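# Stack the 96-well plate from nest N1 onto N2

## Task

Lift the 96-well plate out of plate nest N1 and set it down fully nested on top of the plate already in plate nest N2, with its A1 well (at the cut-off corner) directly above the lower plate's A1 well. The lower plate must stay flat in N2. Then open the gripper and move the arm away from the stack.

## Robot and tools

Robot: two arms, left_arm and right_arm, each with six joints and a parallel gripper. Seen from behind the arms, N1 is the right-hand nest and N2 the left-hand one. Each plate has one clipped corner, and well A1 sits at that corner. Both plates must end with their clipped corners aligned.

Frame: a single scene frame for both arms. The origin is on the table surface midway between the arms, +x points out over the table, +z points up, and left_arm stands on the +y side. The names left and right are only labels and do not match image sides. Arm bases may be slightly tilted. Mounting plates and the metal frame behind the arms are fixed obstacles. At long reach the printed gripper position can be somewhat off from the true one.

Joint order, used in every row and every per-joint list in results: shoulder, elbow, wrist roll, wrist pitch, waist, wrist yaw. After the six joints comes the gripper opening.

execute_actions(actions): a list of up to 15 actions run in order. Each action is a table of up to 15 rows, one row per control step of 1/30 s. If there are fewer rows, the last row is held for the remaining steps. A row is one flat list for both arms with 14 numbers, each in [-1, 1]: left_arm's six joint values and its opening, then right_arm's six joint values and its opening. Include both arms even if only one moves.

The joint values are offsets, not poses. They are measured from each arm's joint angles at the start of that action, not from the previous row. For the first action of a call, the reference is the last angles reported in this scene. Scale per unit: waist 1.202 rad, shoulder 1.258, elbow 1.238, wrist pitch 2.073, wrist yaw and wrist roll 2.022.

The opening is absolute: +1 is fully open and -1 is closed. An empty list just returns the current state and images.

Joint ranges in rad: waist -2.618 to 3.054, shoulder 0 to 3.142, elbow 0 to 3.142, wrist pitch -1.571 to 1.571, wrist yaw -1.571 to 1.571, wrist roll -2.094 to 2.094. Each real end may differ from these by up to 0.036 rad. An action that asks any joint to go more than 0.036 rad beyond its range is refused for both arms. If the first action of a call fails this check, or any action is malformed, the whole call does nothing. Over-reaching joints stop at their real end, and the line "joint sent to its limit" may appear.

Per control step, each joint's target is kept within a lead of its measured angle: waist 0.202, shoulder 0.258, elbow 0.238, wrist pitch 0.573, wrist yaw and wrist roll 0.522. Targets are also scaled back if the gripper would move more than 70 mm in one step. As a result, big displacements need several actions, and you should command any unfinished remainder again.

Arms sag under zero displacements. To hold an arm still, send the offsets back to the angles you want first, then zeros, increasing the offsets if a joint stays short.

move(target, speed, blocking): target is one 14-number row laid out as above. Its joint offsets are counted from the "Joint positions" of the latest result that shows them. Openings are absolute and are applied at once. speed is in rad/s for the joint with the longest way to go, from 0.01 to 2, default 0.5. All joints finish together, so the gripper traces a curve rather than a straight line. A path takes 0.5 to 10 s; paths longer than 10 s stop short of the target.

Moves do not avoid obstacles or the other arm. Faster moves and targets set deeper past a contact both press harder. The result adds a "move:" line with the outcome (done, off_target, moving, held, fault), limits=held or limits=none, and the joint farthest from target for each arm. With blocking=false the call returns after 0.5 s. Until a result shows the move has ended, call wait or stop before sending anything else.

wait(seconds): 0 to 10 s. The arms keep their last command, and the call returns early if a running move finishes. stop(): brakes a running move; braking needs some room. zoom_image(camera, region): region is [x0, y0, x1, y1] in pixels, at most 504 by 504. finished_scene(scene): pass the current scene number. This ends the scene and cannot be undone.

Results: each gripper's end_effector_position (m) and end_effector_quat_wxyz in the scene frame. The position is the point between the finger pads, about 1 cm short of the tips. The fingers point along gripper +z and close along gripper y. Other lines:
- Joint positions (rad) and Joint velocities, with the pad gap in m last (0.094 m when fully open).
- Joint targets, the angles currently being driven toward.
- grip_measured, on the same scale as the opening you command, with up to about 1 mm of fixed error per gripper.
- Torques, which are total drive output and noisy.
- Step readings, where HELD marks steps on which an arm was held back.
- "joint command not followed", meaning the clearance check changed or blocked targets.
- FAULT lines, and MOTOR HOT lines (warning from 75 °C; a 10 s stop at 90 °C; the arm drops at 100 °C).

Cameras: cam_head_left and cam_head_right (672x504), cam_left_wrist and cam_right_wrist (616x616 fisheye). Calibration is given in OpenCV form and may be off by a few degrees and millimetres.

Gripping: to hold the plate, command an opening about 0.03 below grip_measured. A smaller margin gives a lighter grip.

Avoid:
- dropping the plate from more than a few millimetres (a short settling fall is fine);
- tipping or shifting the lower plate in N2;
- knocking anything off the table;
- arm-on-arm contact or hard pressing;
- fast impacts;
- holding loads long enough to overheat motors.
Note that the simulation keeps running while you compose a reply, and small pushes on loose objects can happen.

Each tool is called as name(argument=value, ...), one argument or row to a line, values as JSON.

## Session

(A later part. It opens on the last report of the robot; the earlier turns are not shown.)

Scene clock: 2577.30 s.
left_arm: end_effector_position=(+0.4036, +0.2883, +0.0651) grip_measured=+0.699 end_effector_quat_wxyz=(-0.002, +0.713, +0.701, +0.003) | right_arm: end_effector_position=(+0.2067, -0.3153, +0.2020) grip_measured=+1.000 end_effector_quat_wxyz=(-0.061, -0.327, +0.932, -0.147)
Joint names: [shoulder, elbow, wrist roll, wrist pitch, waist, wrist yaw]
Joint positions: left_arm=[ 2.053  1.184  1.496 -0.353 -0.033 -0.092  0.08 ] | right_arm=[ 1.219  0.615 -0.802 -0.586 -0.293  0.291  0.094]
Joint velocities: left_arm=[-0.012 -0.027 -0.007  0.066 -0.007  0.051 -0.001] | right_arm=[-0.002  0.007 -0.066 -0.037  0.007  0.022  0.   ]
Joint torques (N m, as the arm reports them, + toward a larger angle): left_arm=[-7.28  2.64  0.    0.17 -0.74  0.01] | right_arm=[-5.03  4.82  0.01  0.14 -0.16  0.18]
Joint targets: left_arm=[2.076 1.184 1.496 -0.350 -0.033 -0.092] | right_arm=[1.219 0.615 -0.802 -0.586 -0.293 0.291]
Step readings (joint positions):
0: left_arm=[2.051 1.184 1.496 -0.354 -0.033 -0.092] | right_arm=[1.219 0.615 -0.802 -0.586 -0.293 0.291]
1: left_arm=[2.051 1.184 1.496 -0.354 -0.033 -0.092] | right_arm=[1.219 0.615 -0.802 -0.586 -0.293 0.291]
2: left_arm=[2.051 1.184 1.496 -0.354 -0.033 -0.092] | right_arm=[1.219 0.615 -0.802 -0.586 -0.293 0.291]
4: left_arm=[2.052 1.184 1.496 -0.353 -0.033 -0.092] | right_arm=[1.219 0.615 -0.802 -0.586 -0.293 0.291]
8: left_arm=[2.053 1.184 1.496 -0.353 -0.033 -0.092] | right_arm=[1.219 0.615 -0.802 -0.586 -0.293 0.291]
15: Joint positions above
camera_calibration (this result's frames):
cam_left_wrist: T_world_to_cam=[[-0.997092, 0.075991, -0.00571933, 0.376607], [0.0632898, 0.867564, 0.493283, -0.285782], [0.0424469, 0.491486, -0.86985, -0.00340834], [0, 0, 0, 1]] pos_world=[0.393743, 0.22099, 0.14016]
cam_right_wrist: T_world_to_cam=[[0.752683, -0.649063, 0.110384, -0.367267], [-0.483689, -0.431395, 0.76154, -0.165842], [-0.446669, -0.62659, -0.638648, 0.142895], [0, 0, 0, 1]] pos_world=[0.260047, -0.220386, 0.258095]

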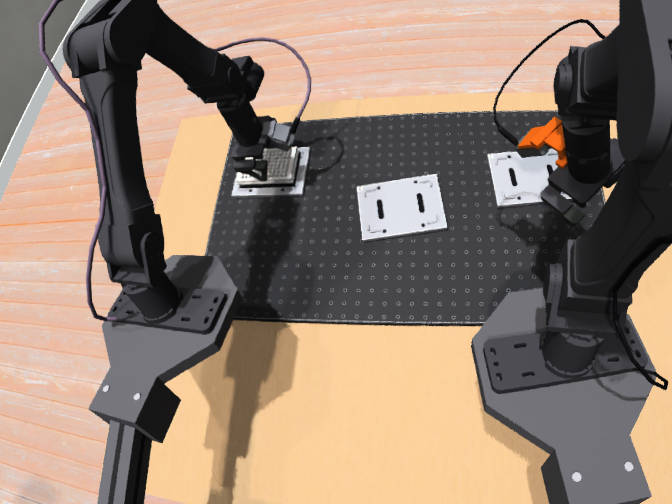

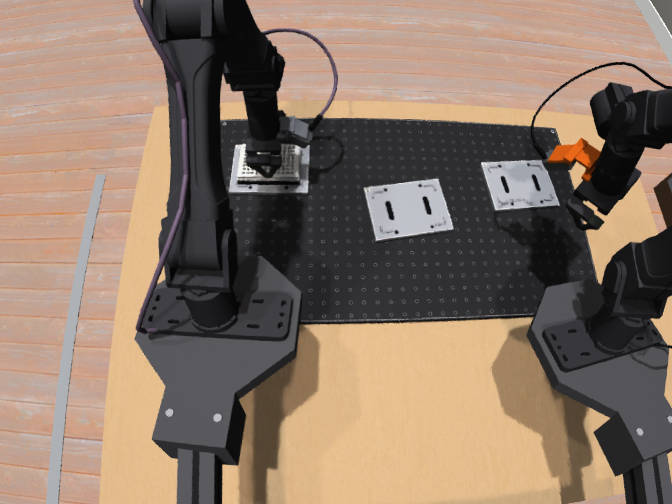

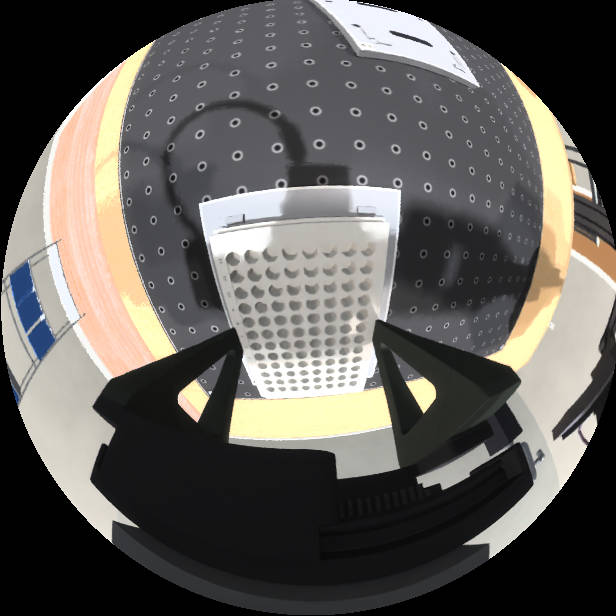

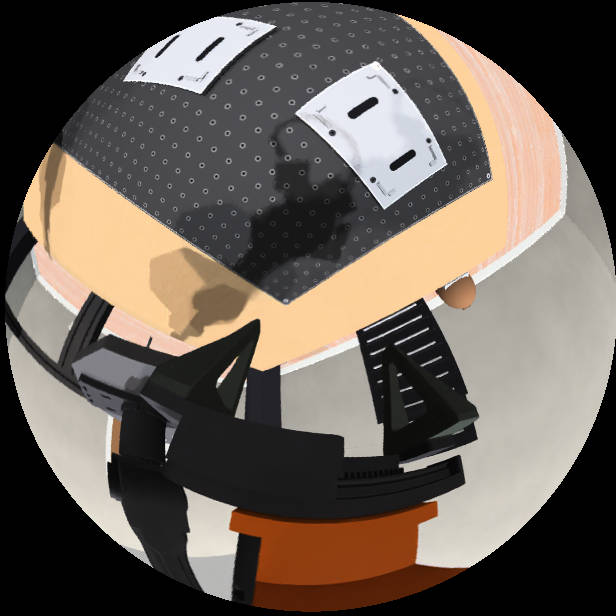

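zoom_image(
  camera="cam_left_wrist",
  region=[205, 215, 245, 240],
)

zoom_image(
  camera="cam_left_wrist",
  region=[360, 205, 400, 230],
)

Region (205, 215, 245, 240) of cam_left_wrist's 616x616 image, scaled by 12.600, with more detail than that image has; it fills the top 315 rows of this view, and the rest is white.

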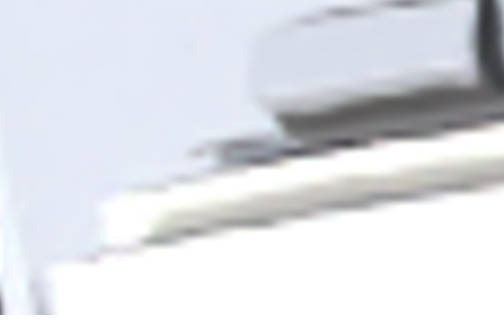

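Region (360, 205, 400, 230) of cam_left_wrist's 616x616 image, scaled by 12.600, with more detail than that image has; it fills the top 315 rows of this view, and the rest is white.

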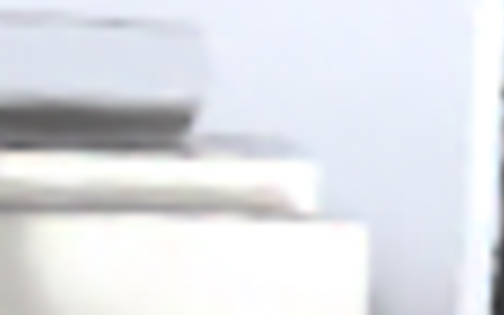

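execute_actions(
  actions=[
    [[0.010,0,0,0,0,0,0.68,0,0,0,0,0,0,1],[0,0,0,0,0,0,0.68,0,0,0,0,0,0,1],[-0.010,0,0,0,0,-0.0005,0.68,0,0,0,0,0,0,1],[-0.020,0,0,0,0,-0.001,0.68,0,0,0,0,0,0,1],[-0.024,0,0,0,0,-0.0015,0.68,0,0,0,0,0,0,1],[-0.024,0,0,0,0,-0.002,0.68,0,0,0,0,0,0,1],[-0.024,0,0,0,0,-0.002,0.68,0,0,0,0,0,0,1],[-0.024,0,0,0,0,-0.002,0.68,0,0,0,0,0,0,1],[-0.020,0,0,0,0,-0.002,0.68,0,0,0,0,0,0,1],[-0.015,0,0,0,0,-0.002,0.68,0,0,0,0,0,0,1]],
  ],
)

wait(
  seconds=0.3,
)

Scene clock: 2633.27 s.
left_arm: end_effector_position=(+0.4040, +0.2887, +0.0655) grip_measured=+0.699 end_effector_quat_wxyz=(-0.002, +0.713, +0.701, +0.004) | right_arm: end_effector_position=(+0.2067, -0.3153, +0.2020) grip_measured=+1.000 end_effector_quat_wxyz=(-0.061, -0.327, +0.932, -0.147)
Joint names: [shoulder, elbow, wrist roll, wrist pitch, waist, wrist yaw]
Joint positions: left_arm=[ 2.052  1.184  1.496 -0.353 -0.033 -0.095  0.08 ] | right_arm=[ 1.219  0.615 -0.802 -0.586 -0.293  0.291  0.094]
Joint velocities: left_arm=[-0.002 -0.002 -0.066 -0.007 -0.012 -0.022 -0.   ] | right_arm=[ 0.002 -0.007 -0.007  0.11  -0.012 -0.022  0.   ]
Joint torques (N m, as the arm reports them, + toward a larger angle): left_arm=[-9.99  2.63  0.    0.14 -0.76  0.01] | right_arm=[-5.04  4.79  0.01  0.13 -0.16  0.18]
Joint targets: left_arm=[2.034 1.184 1.496 -0.353 -0.033 -0.096] | right_arm=[1.219 0.615 -0.802 -0.586 -0.293 0.291]
Step readings (joint positions):
0: left_arm=[2.053 1.184 1.496 -0.353 -0.033 -0.092] | right_arm=[1.219 0.615 -0.802 -0.586 -0.293 0.291]
1: left_arm=[2.053 1.184 1.496 -0.353 -0.033 -0.092] | right_arm=[1.219 0.615 -0.802 -0.586 -0.293 0.291]
2: left_arm=[2.053 1.184 1.496 -0.353 -0.033 -0.092] | right_arm=[1.219 0.615 -0.802 -0.586 -0.293 0.291]
4: left_arm=[2.053 1.184 1.496 -0.353 -0.033 -0.092] | right_arm=[1.219 0.615 -0.802 -0.586 -0.293 0.291]
8: left_arm=[2.052 1.184 1.496 -0.353 -0.033 -0.094] | right_arm=[1.219 0.615 -0.802 -0.586 -0.293 0.291]
15: Joint positions above
camera_calibration (this result's frames):
cam_left_wrist: T_world_to_cam=[[-0.997091, 0.0759046, -0.00689744, 0.377037], [0.0625369, 0.866496, 0.495252, -0.285867], [0.0435685, 0.49338, -0.868722, -0.00436245], [0, 0, 0, 1]] pos_world=[0.394007, 0.221236, 0.140387]
cam_right_wrist: T_world_to_cam=[[0.752683, -0.649063, 0.110384, -0.367267], [-0.483689, -0.431395, 0.76154, -0.165842], [-0.446669, -0.62659, -0.638648, 0.142895], [0, 0, 0, 1]] pos_world=[0.260047, -0.220386, 0.258095]

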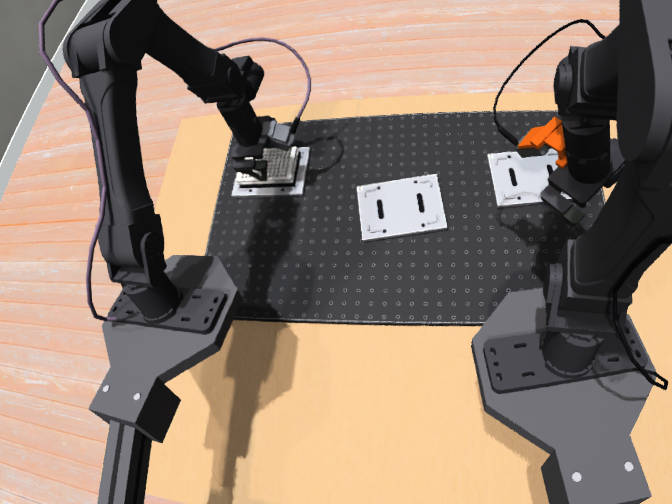

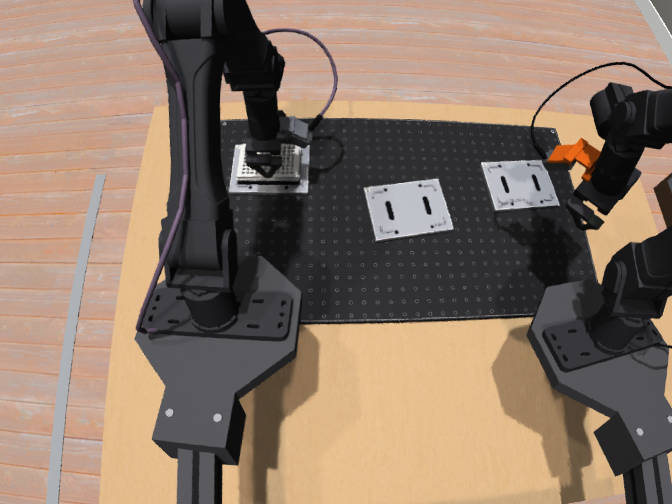

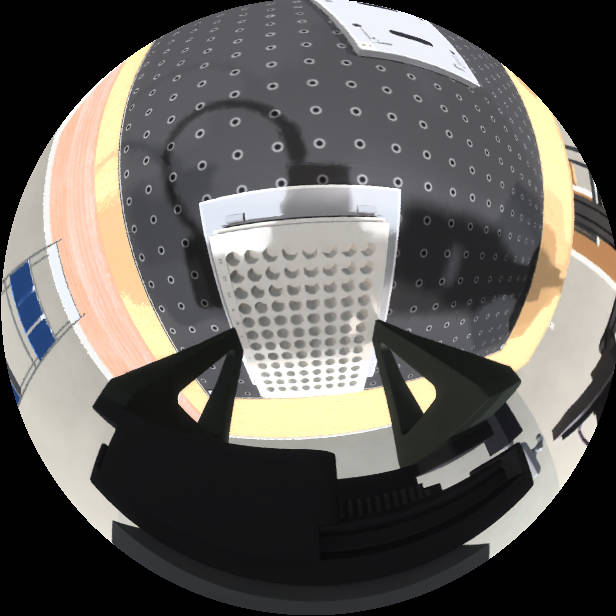

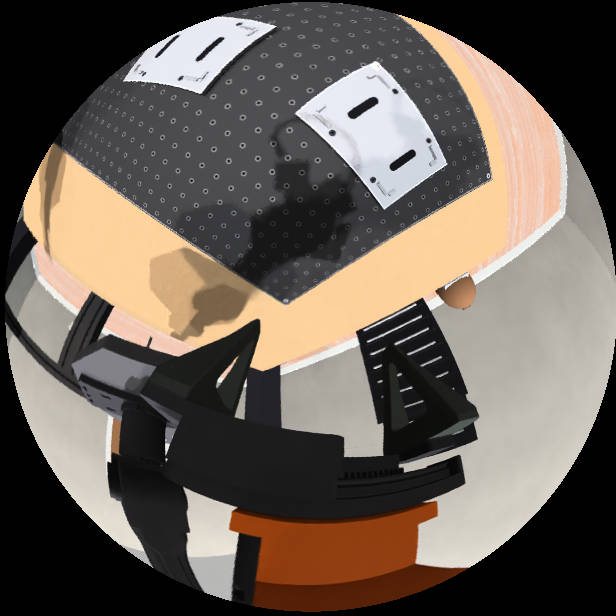

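Scene clock: 2633.57 s.
left_arm: end_effector_position=(+0.4040, +0.2887, +0.0655) grip_measured=+0.699 end_effector_quat_wxyz=(-0.002, +0.713, +0.701, +0.004) | right_arm: end_effector_position=(+0.2067, -0.3153, +0.2020) grip_measured=+1.000 end_effector_quat_wxyz=(-0.061, -0.327, +0.932, -0.147)
Joint names: [shoulder, elbow, wrist roll, wrist pitch, waist, wrist yaw]
Joint positions: left_arm=[ 2.052  1.184  1.496 -0.353 -0.033 -0.095  0.08 ] | right_arm=[ 1.219  0.615 -0.802 -0.586 -0.293  0.291  0.094]
Joint velocities: left_arm=[ 0.007 -0.017 -0.007  0.022  0.007 -0.022  0.001] | right_arm=[ 0.012  0.002 -0.022 -0.037  0.007  0.022  0.   ]
Joint torques (N m, as the arm reports them, + toward a larger angle): left_arm=[-10.     2.64   0.     0.14  -0.75   0.  ] | right_arm=[-5.    4.82  0.01  0.13 -0.16  0.18]
Joint targets: left_arm=[2.034 1.184 1.496 -0.353 -0.033 -0.096] | right_arm=[1.219 0.615 -0.802 -0.586 -0.293 0.291]
wait: 0.30 s; at rest by 0.17 s
camera_calibration (this result's frames):
cam_left_wrist: T_world_to_cam=[[-0.997091, 0.0759066, -0.00690378, 0.377038], [0.0625189, 0.866308, 0.495583, -0.285886], [0.0435988, 0.49371, -0.868533, -0.0045155], [0, 0, 0, 1]] pos_world=[0.394011, 0.221275, 0.140362]
cam_right_wrist: T_world_to_cam=[[0.752683, -0.649063, 0.110384, -0.367267], [-0.483689, -0.431395, 0.76154, -0.165842], [-0.446669, -0.62659, -0.638648, 0.142895], [0, 0, 0, 1]] pos_world=[0.260047, -0.220386, 0.258095]

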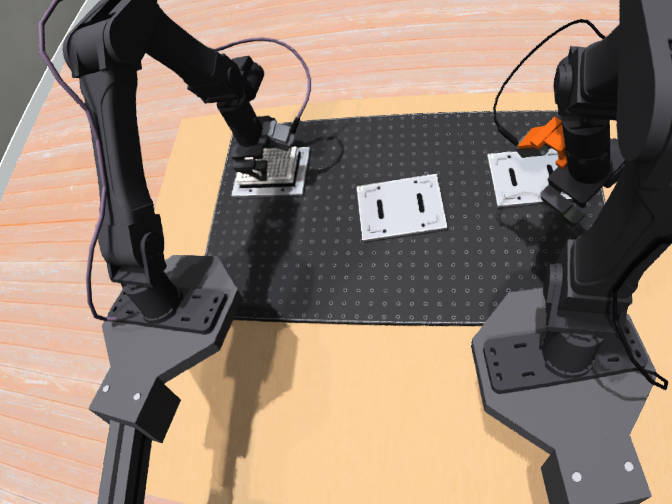

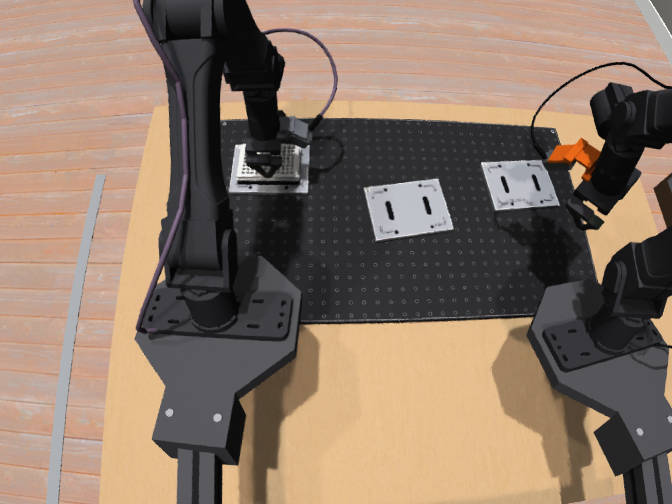

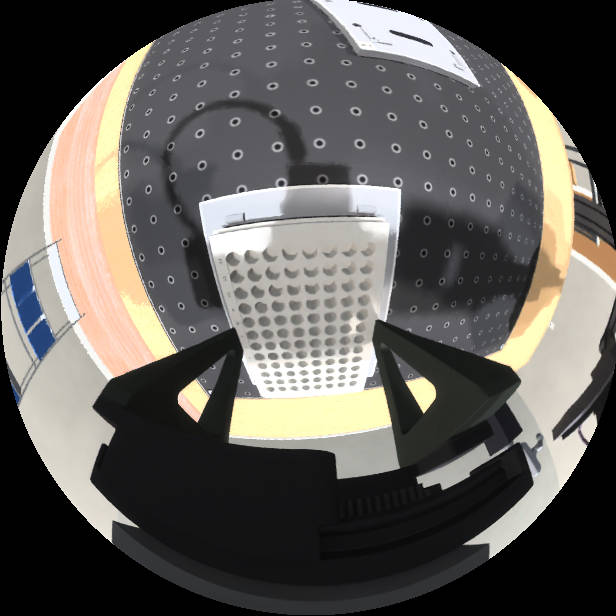

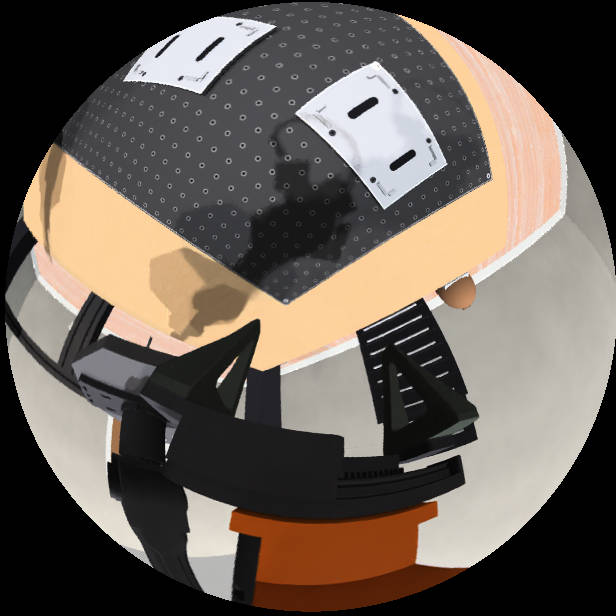

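zoom_image(
  camera="cam_left_wrist",
  region=[360, 205, 400, 230],
)

execute_actions(
  actions=[
    [[0,0,0,0,0,0,0.68,0,0,0,0,0,0,1],[0.008,0,0,0.001,0,0,0.68,0,0,0,0,0,0,1],[0.010,0,0,0.002,0,0,0.68,0,0,0,0,0,0,1],[0.012,0,0,0.002,0,0,0.68,0,0,0,0,0,0,1],[0.014,0,0,0.002,0,0,0.68,0,0,0,0,0,0,1],[0.015,0,0,0.002,0,0,0.68,0,0,0,0,0,0,1],[0.015,0,0,0.002,0,0,0.68,0,0,0,0,0,0,1],[0.016,0,0,0.002,0,0,0.68,0,0,0,0,0,0,1],[0.016,0,0,0.002,0,0,0.68,0,0,0,0,0,0,1],[0.017,0,0,0.002,0,0,0.68,0,0,0,0,0,0,1],[0.018,0,0,0.002,0,0,0.68,0,0,0,0,0,0,1],[0.019,0,0,0.002,0,0,0.68,0,0,0,0,0,0,1],[0.020,0,0,0.002,0,0,0.68,0,0,0,0,0,0,1],[0.020,0,0,0.002,0,0,0.68,0,0,0,0,0,0,1],[0.020,0,0,0.002,0,0,0.68,0,0,0,0,0,0,1]],
  ],
)

Region (360, 205, 400, 230) of cam_left_wrist's 616x616 image, scaled by 12.600, with more detail than that image has; it fills the top 315 rows of this view, and the rest is white.

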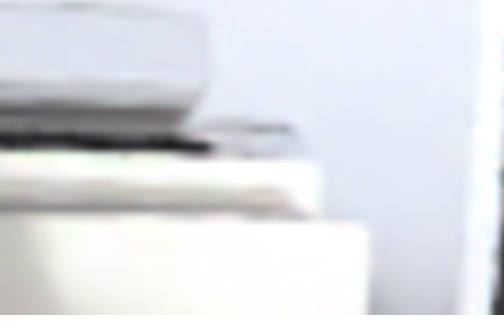

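Scene clock: 2640.20 s.
left_arm: end_effector_position=(+0.4037, +0.2887, +0.0651) grip_measured=+0.699 end_effector_quat_wxyz=(-0.003, +0.713, +0.701, +0.004) | right_arm: end_effector_position=(+0.2067, -0.3153, +0.2020) grip_measured=+1.000 end_effector_quat_wxyz=(-0.061, -0.327, +0.932, -0.147)
Joint names: [shoulder, elbow, wrist roll, wrist pitch, waist, wrist yaw]
Joint positions: left_arm=[ 2.053  1.184  1.496 -0.353 -0.033 -0.095  0.08 ] | right_arm=[ 1.219  0.615 -0.802 -0.586 -0.293  0.291  0.094]
Joint velocities: left_arm=[-0.002 -0.017  0.022 -0.051 -0.002 -0.037  0.   ] | right_arm=[-0.007  0.012  0.022 -0.066  0.007  0.037  0.   ]
Joint torques (N m, as the arm reports them, + toward a larger angle): left_arm=[-7.18  2.64  0.    0.18 -0.75  0.01] | right_arm=[-5.03  4.79  0.02  0.13 -0.16  0.18]
Joint targets: left_arm=[2.077 1.184 1.496 -0.349 -0.033 -0.095] | right_arm=[1.219 0.615 -0.802 -0.586 -0.293 0.291]
Step readings (joint positions):
0: left_arm=[2.052 1.184 1.496 -0.353 -0.033 -0.095] | right_arm=[1.219 0.615 -0.802 -0.586 -0.293 0.291]
1: left_arm=[2.052 1.184 1.496 -0.353 -0.033 -0.095] | right_arm=[1.219 0.615 -0.802 -0.586 -0.293 0.291]
2: left_arm=[2.052 1.184 1.496 -0.353 -0.033 -0.095] | right_arm=[1.219 0.615 -0.802 -0.586 -0.293 0.291]
4: left_arm=[2.053 1.184 1.496 -0.353 -0.033 -0.095] | right_arm=[1.219 0.615 -0.802 -0.586 -0.293 0.291]
8: left_arm=[2.053 1.184 1.496 -0.353 -0.033 -0.095] | right_arm=[1.219 0.615 -0.802 -0.586 -0.293 0.291]
15: Joint positions above
camera_calibration (this result's frames):
cam_left_wrist: T_world_to_cam=[[-0.997091, 0.076005, -0.00576374, 0.376613], [0.0631665, 0.866249, 0.495603, -0.285919], [0.0426611, 0.493797, -0.86853, -0.00447963], [0, 0, 0, 1]] pos_world=[0.393769, 0.221265, 0.139983]
cam_right_wrist: T_world_to_cam=[[0.752683, -0.649063, 0.110384, -0.367267], [-0.483689, -0.431395, 0.76154, -0.165842], [-0.446669, -0.62659, -0.638648, 0.142895], [0, 0, 0, 1]] pos_world=[0.260047, -0.220386, 0.258095]

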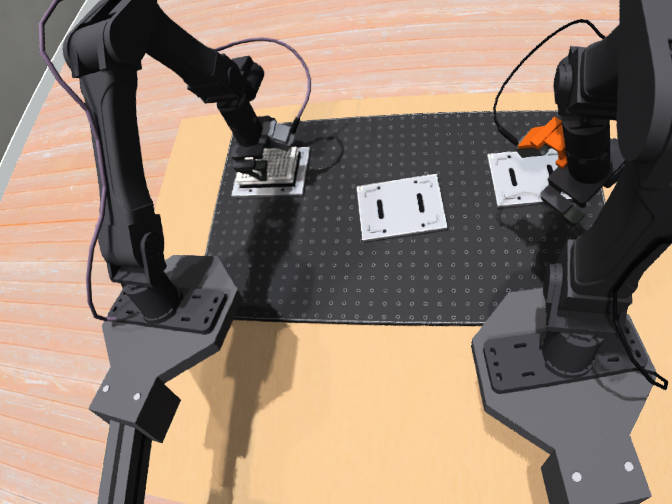

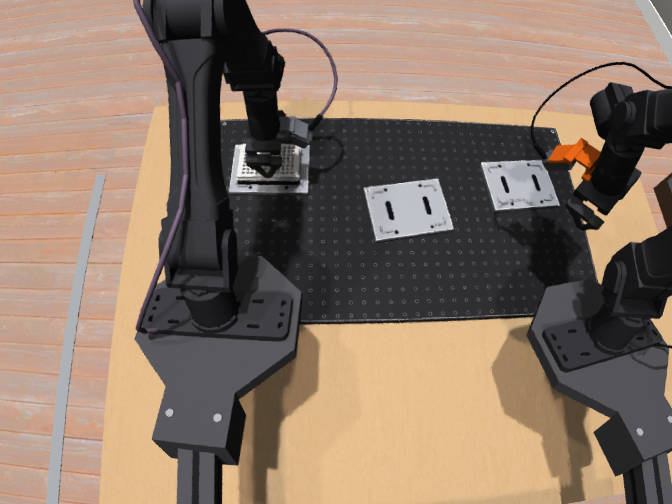

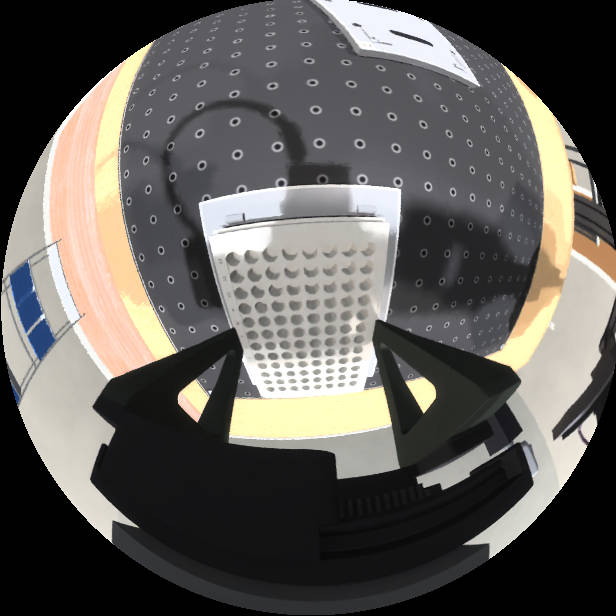

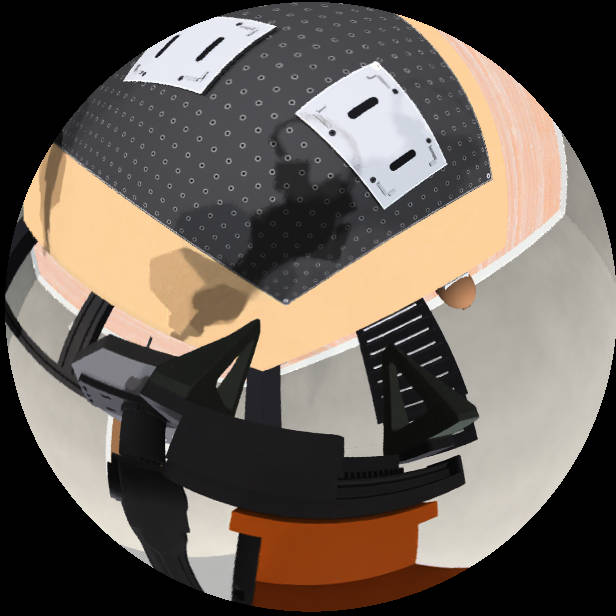

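execute_actions(
  actions=[
    [[0.010,0,0,0,0,0,0.68,0,0,0,0,0,0,1],[0,0,0,0,0,0,0.68,0,0,0,0,0,0,1],[-0.010,0,0,0,0,0,0.68,0,0,0,0,0,0,1],[-0.020,0,0,0,0,0,0.68,0,0,0,0,0,0,1],[-0.024,0,0,0,0,0,0.68,0,0,0,0,0,0,1],[-0.027,0,0,0,0,0,0.68,0,0,0,0,0,0,1],[-0.030,0,0,0,0,0,0.68,0,0,0,0,0,0,1],[-0.031,0,0,0,0,0,0.68,0,0,0,0,0,0,1],[-0.031,0,0,0,0,0,0.68,0,0,0,0,0,0,1],[-0.020,0,0,0,0,0,0.68,0,0,0,0,0,0,1],[-0.015,0,0,0,0,0,0.68,0,0,0,0,0,0,1]],
  ],
)

Scene clock: 2654.40 s.
left_arm: end_effector_position=(+0.4043, +0.2888, +0.0668) grip_measured=+0.699 end_effector_quat_wxyz=(-0.002, +0.713, +0.701, +0.004) | right_arm: end_effector_position=(+0.2067, -0.3153, +0.2020) grip_measured=+1.000 end_effector_quat_wxyz=(-0.061, -0.327, +0.932, -0.147)
Joint names: [shoulder, elbow, wrist roll, wrist pitch, waist, wrist yaw]
Joint positions: left_arm=[ 2.048  1.184  1.496 -0.356 -0.033 -0.095  0.08 ] | right_arm=[ 1.219  0.615 -0.802 -0.586 -0.293  0.291  0.094]
Joint velocities: left_arm=[ 0.012 -0.012 -0.022 -0.007 -0.002 -0.022 -0.   ] | right_arm=[-0.007 -0.002 -0.007 -0.022 -0.007 -0.051  0.   ]
Joint torques (N m, as the arm reports them, + toward a larger angle): left_arm=[-9.69  2.74  0.    0.17 -0.74  0.02] | right_arm=[-5.03  4.8   0.02  0.12 -0.13  0.18]
Joint targets: left_arm=[2.034 1.184 1.496 -0.353 -0.033 -0.095] | right_arm=[1.219 0.615 -0.802 -0.586 -0.293 0.291]
Step readings (joint positions):
0: left_arm=[2.053 1.184 1.496 -0.353 -0.033 -0.095] | right_arm=[1.219 0.615 -0.802 -0.586 -0.293 0.291]
1: left_arm=[2.053 1.184 1.496 -0.353 -0.033 -0.095] | right_arm=[1.219 0.615 -0.802 -0.586 -0.293 0.291]
2: left_arm=[2.053 1.184 1.496 -0.353 -0.033 -0.095] | right_arm=[1.219 0.615 -0.802 -0.586 -0.293 0.291]
4: left_arm=[2.053 1.184 1.496 -0.353 -0.033 -0.095] | right_arm=[1.219 0.615 -0.802 -0.586 -0.293 0.291]
8: left_arm=[2.049 1.184 1.496 -0.353 -0.033 -0.095] | right_arm=[1.219 0.615 -0.802 -0.586 -0.293 0.291]
15: Joint positions above
camera_calibration (this result's frames):
cam_left_wrist: T_world_to_cam=[[-0.99709, 0.0758409, -0.0076638, 0.377421], [0.0620872, 0.866347, 0.495569, -0.286445], [0.0442239, 0.493652, -0.868535, -0.00369559], [0, 0, 0, 1]] pos_world=[0.394271, 0.221361, 0.141636]
cam_right_wrist: T_world_to_cam=[[0.752683, -0.649063, 0.110384, -0.367267], [-0.483689, -0.431395, 0.76154, -0.165842], [-0.446669, -0.62659, -0.638648, 0.142895], [0, 0, 0, 1]] pos_world=[0.260047, -0.220386, 0.258095]

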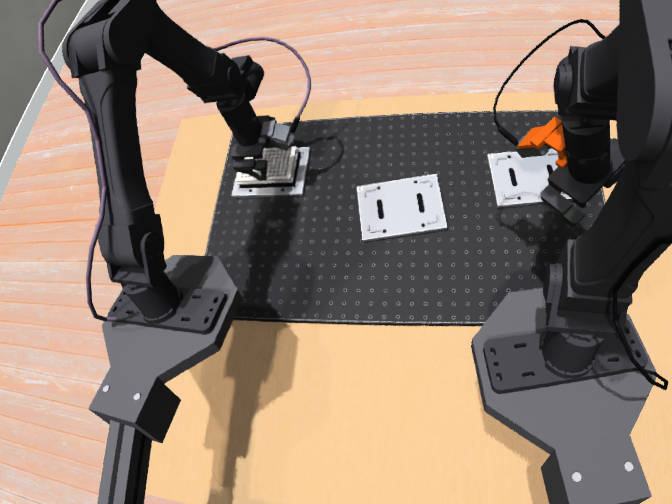

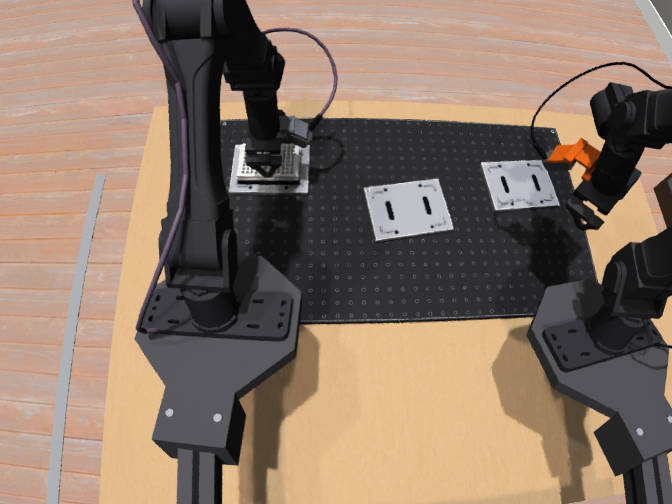

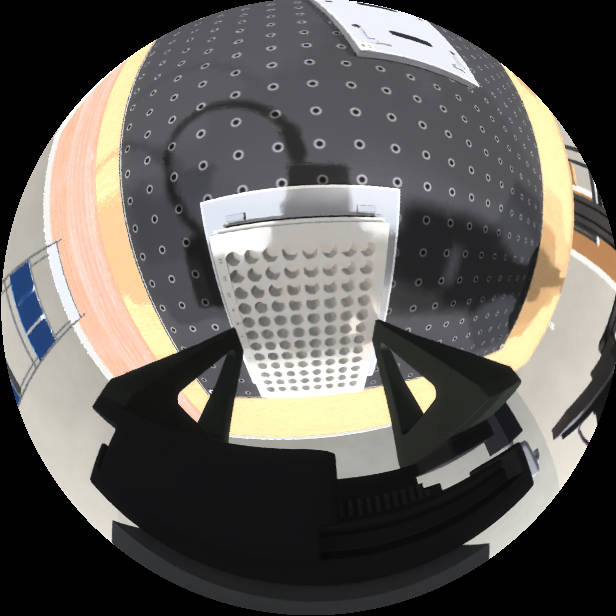

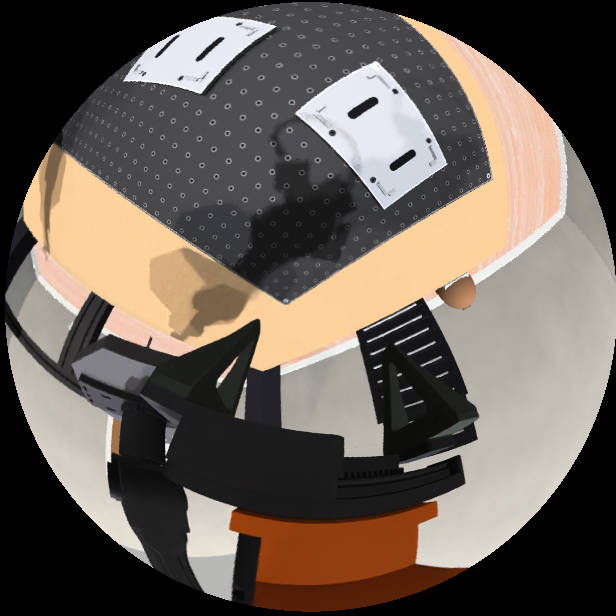

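execute_actions(
  actions=[
    [[-0.010,0,0,0.002,0,0,0.68,0,0,0,0,0,0,1],[-0.010,0,0,0.003,0,0,0.68,0,0,0,0,0,0,1],[-0.010,0,0,0.0035,0,0,0.68,0,0,0,0,0,0,1],[-0.010,0,0,0.004,0,0,0.68,0,0,0,0,0,0,1],[-0.010,0,0,0.0045,0,0,0.68,0,0,0,0,0,0,1],[-0.010,0,0,0.005,0,0,0.68,0,0,0,0,0,0,1],[-0.010,0,0,0.0055,0,0,0.68,0,0,0,0,0,0,1],[-0.010,0,0,0.006,0,0,0.68,0,0,0,0,0,0,1],[-0.010,0,0,0.0065,0,0,0.68,0,0,0,0,0,0,1],[-0.010,0,0,0.007,0,0,0.68,0,0,0,0,0,0,1],[-0.010,0,0,0.007,0,0,0.68,0,0,0,0,0,0,1],[-0.010,0,0,0.007,0,0,0.68,0,0,0,0,0,0,1]],
  ],
)

wait(
  seconds=0.3,
)

Scene clock: 2683.50 s.
left_arm: end_effector_position=(+0.4043, +0.2888, +0.0668) grip_measured=+0.699 end_effector_quat_wxyz=(-0.002, +0.713, +0.701, +0.004) | right_arm: end_effector_position=(+0.2067, -0.3153, +0.2020) grip_measured=+1.000 end_effector_quat_wxyz=(-0.061, -0.327, +0.932, -0.147)
Joint names: [shoulder, elbow, wrist roll, wrist pitch, waist, wrist yaw]
Joint positions: left_arm=[ 2.048  1.184  1.496 -0.356 -0.033 -0.095  0.08 ] | right_arm=[ 1.219  0.615 -0.802 -0.586 -0.293  0.291  0.094]
Joint velocities: left_arm=[ 0.002  0.017 -0.007  0.022  0.002 -0.037  0.   ] | right_arm=[-0.007  0.007  0.022 -0.022 -0.007  0.007  0.   ]
Joint torques (N m, as the arm reports them, + toward a larger angle): left_arm=[-9.66  2.66  0.    0.28 -0.74  0.  ] | right_arm=[-4.99  4.81  0.01  0.13 -0.17  0.18]
Joint targets: left_arm=[2.036 1.184 1.496 -0.341 -0.033 -0.095] | right_arm=[1.219 0.615 -0.802 -0.586 -0.293 0.291]
Step readings (joint positions):
0: left_arm=[2.048 1.184 1.496 -0.356 -0.033 -0.095] | right_arm=[1.219 0.615 -0.802 -0.586 -0.293 0.291]
1: left_arm=[2.048 1.184 1.496 -0.356 -0.033 -0.095] | right_arm=[1.219 0.615 -0.802 -0.586 -0.293 0.291]
2: left_arm=[2.048 1.184 1.496 -0.356 -0.033 -0.095] | right_arm=[1.219 0.615 -0.802 -0.586 -0.293 0.291]
4: left_arm=[2.048 1.184 1.496 -0.356 -0.033 -0.095] | right_arm=[1.219 0.615 -0.802 -0.586 -0.293 0.291]
8: left_arm=[2.048 1.184 1.496 -0.356 -0.033 -0.095] | right_arm=[1.219 0.615 -0.802 -0.586 -0.293 0.291]
15: Joint positions above
camera_calibration (this result's frames):
cam_left_wrist: T_world_to_cam=[[-0.99709, 0.0758409, -0.0076638, 0.377421], [0.0620872, 0.866347, 0.495569, -0.286445], [0.0442239, 0.493652, -0.868535, -0.00369559], [0, 0, 0, 1]] pos_world=[0.394271, 0.221361, 0.141636]
cam_right_wrist: T_world_to_cam=[[0.752683, -0.649063, 0.110384, -0.367267], [-0.483689, -0.431395, 0.76154, -0.165842], [-0.446669, -0.62659, -0.638648, 0.142895], [0, 0, 0, 1]] pos_world=[0.260047, -0.220386, 0.258095]

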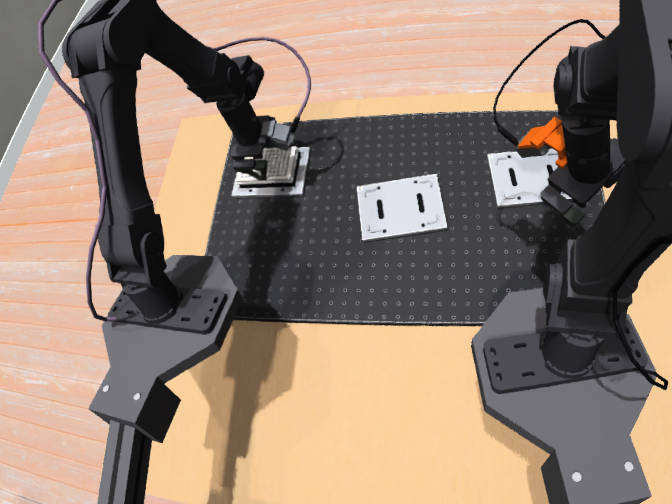

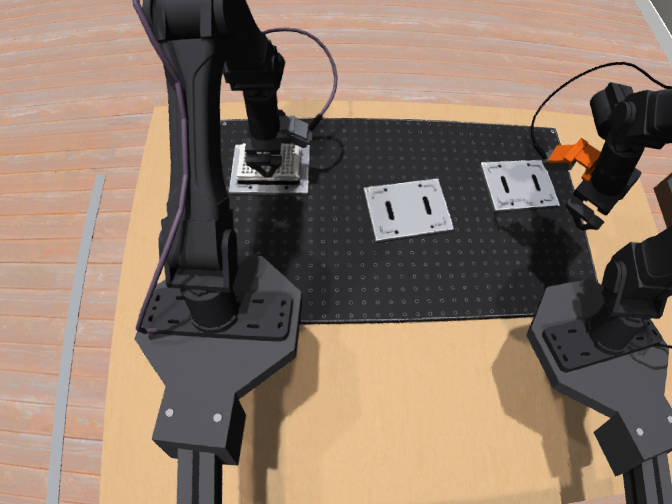

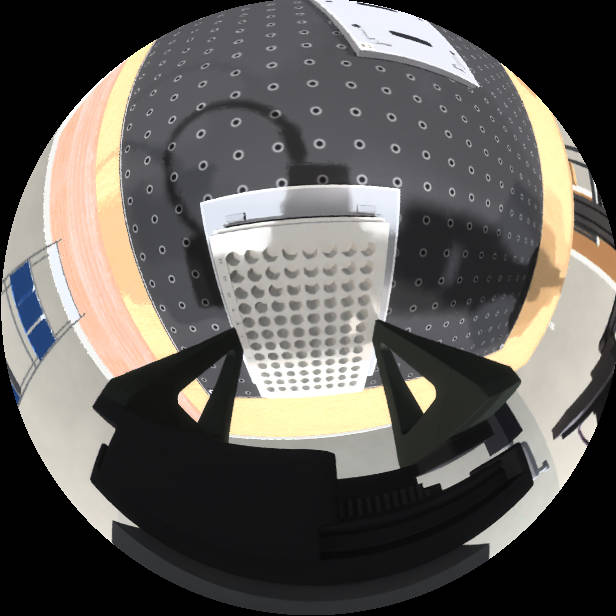

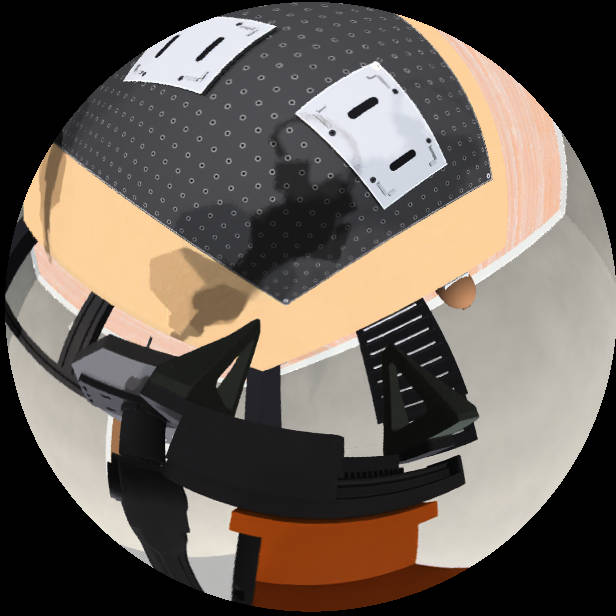

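Scene clock: 2683.80 s.
left_arm: end_effector_position=(+0.4043, +0.2888, +0.0668) grip_measured=+0.699 end_effector_quat_wxyz=(-0.002, +0.713, +0.701, +0.004) | right_arm: end_effector_position=(+0.2067, -0.3153, +0.2020) grip_measured=+1.000 end_effector_quat_wxyz=(-0.061, -0.327, +0.932, -0.147)
Joint names: [shoulder, elbow, wrist roll, wrist pitch, waist, wrist yaw]
Joint positions: left_arm=[ 2.048  1.184  1.496 -0.356 -0.033 -0.095  0.08 ] | right_arm=[ 1.219  0.615 -0.802 -0.586 -0.293  0.291  0.094]
Joint velocities: left_arm=[-0.037 -0.012 -0.095  0.022 -0.007 -0.11   0.001] | right_arm=[-0.012 -0.007 -0.007 -0.051  0.007 -0.11   0.   ]
Joint torques (N m, as the arm reports them, + toward a larger angle): left_arm=[-9.66  2.66  0.    0.27 -0.74  0.  ] | right_arm=[-4.99  4.81  0.01  0.12 -0.16  0.18]
Joint targets: left_arm=[2.036 1.184 1.496 -0.341 -0.033 -0.095] | right_arm=[1.219 0.615 -0.802 -0.586 -0.293 0.291]
wait: 0.30 s; at rest by 0.17 s
camera_calibration (this result's frames):
cam_left_wrist: T_world_to_cam=[[-0.99709, 0.0758409, -0.0076638, 0.377421], [0.0620872, 0.866347, 0.495569, -0.286445], [0.0442239, 0.493652, -0.868535, -0.00369559], [0, 0, 0, 1]] pos_world=[0.394271, 0.221361, 0.141636]
cam_right_wrist: T_world_to_cam=[[0.752683, -0.649063, 0.110384, -0.367267], [-0.483689, -0.431395, 0.76154, -0.165842], [-0.446669, -0.62659, -0.638648, 0.142895], [0, 0, 0, 1]] pos_world=[0.260047, -0.220386, 0.258095]

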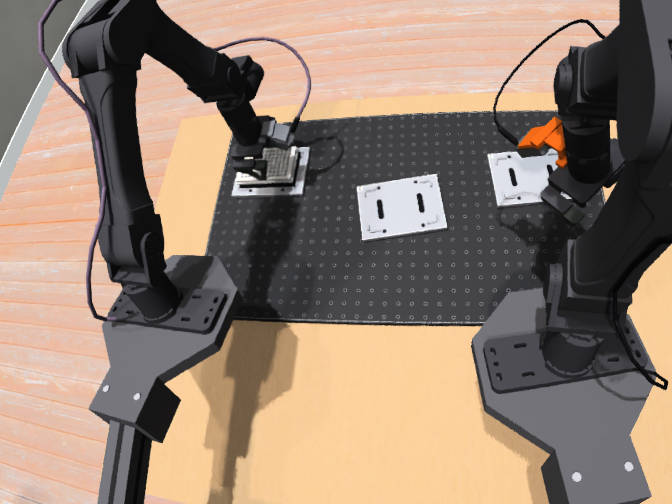

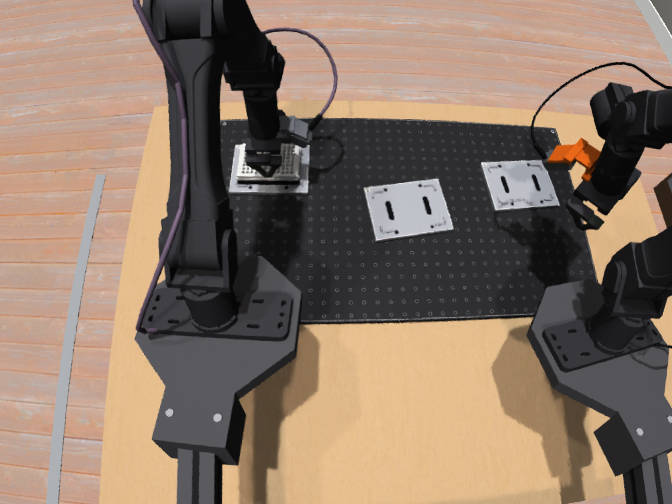

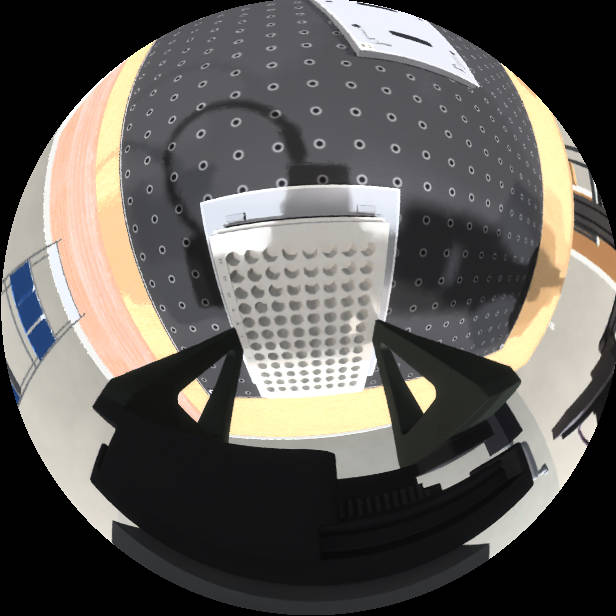

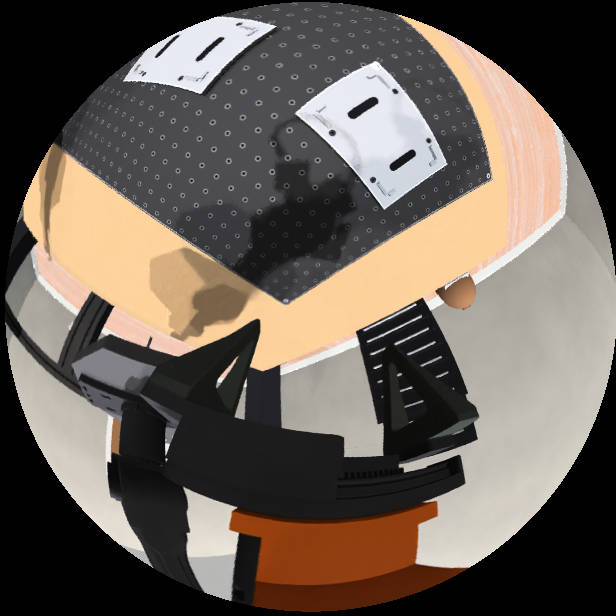

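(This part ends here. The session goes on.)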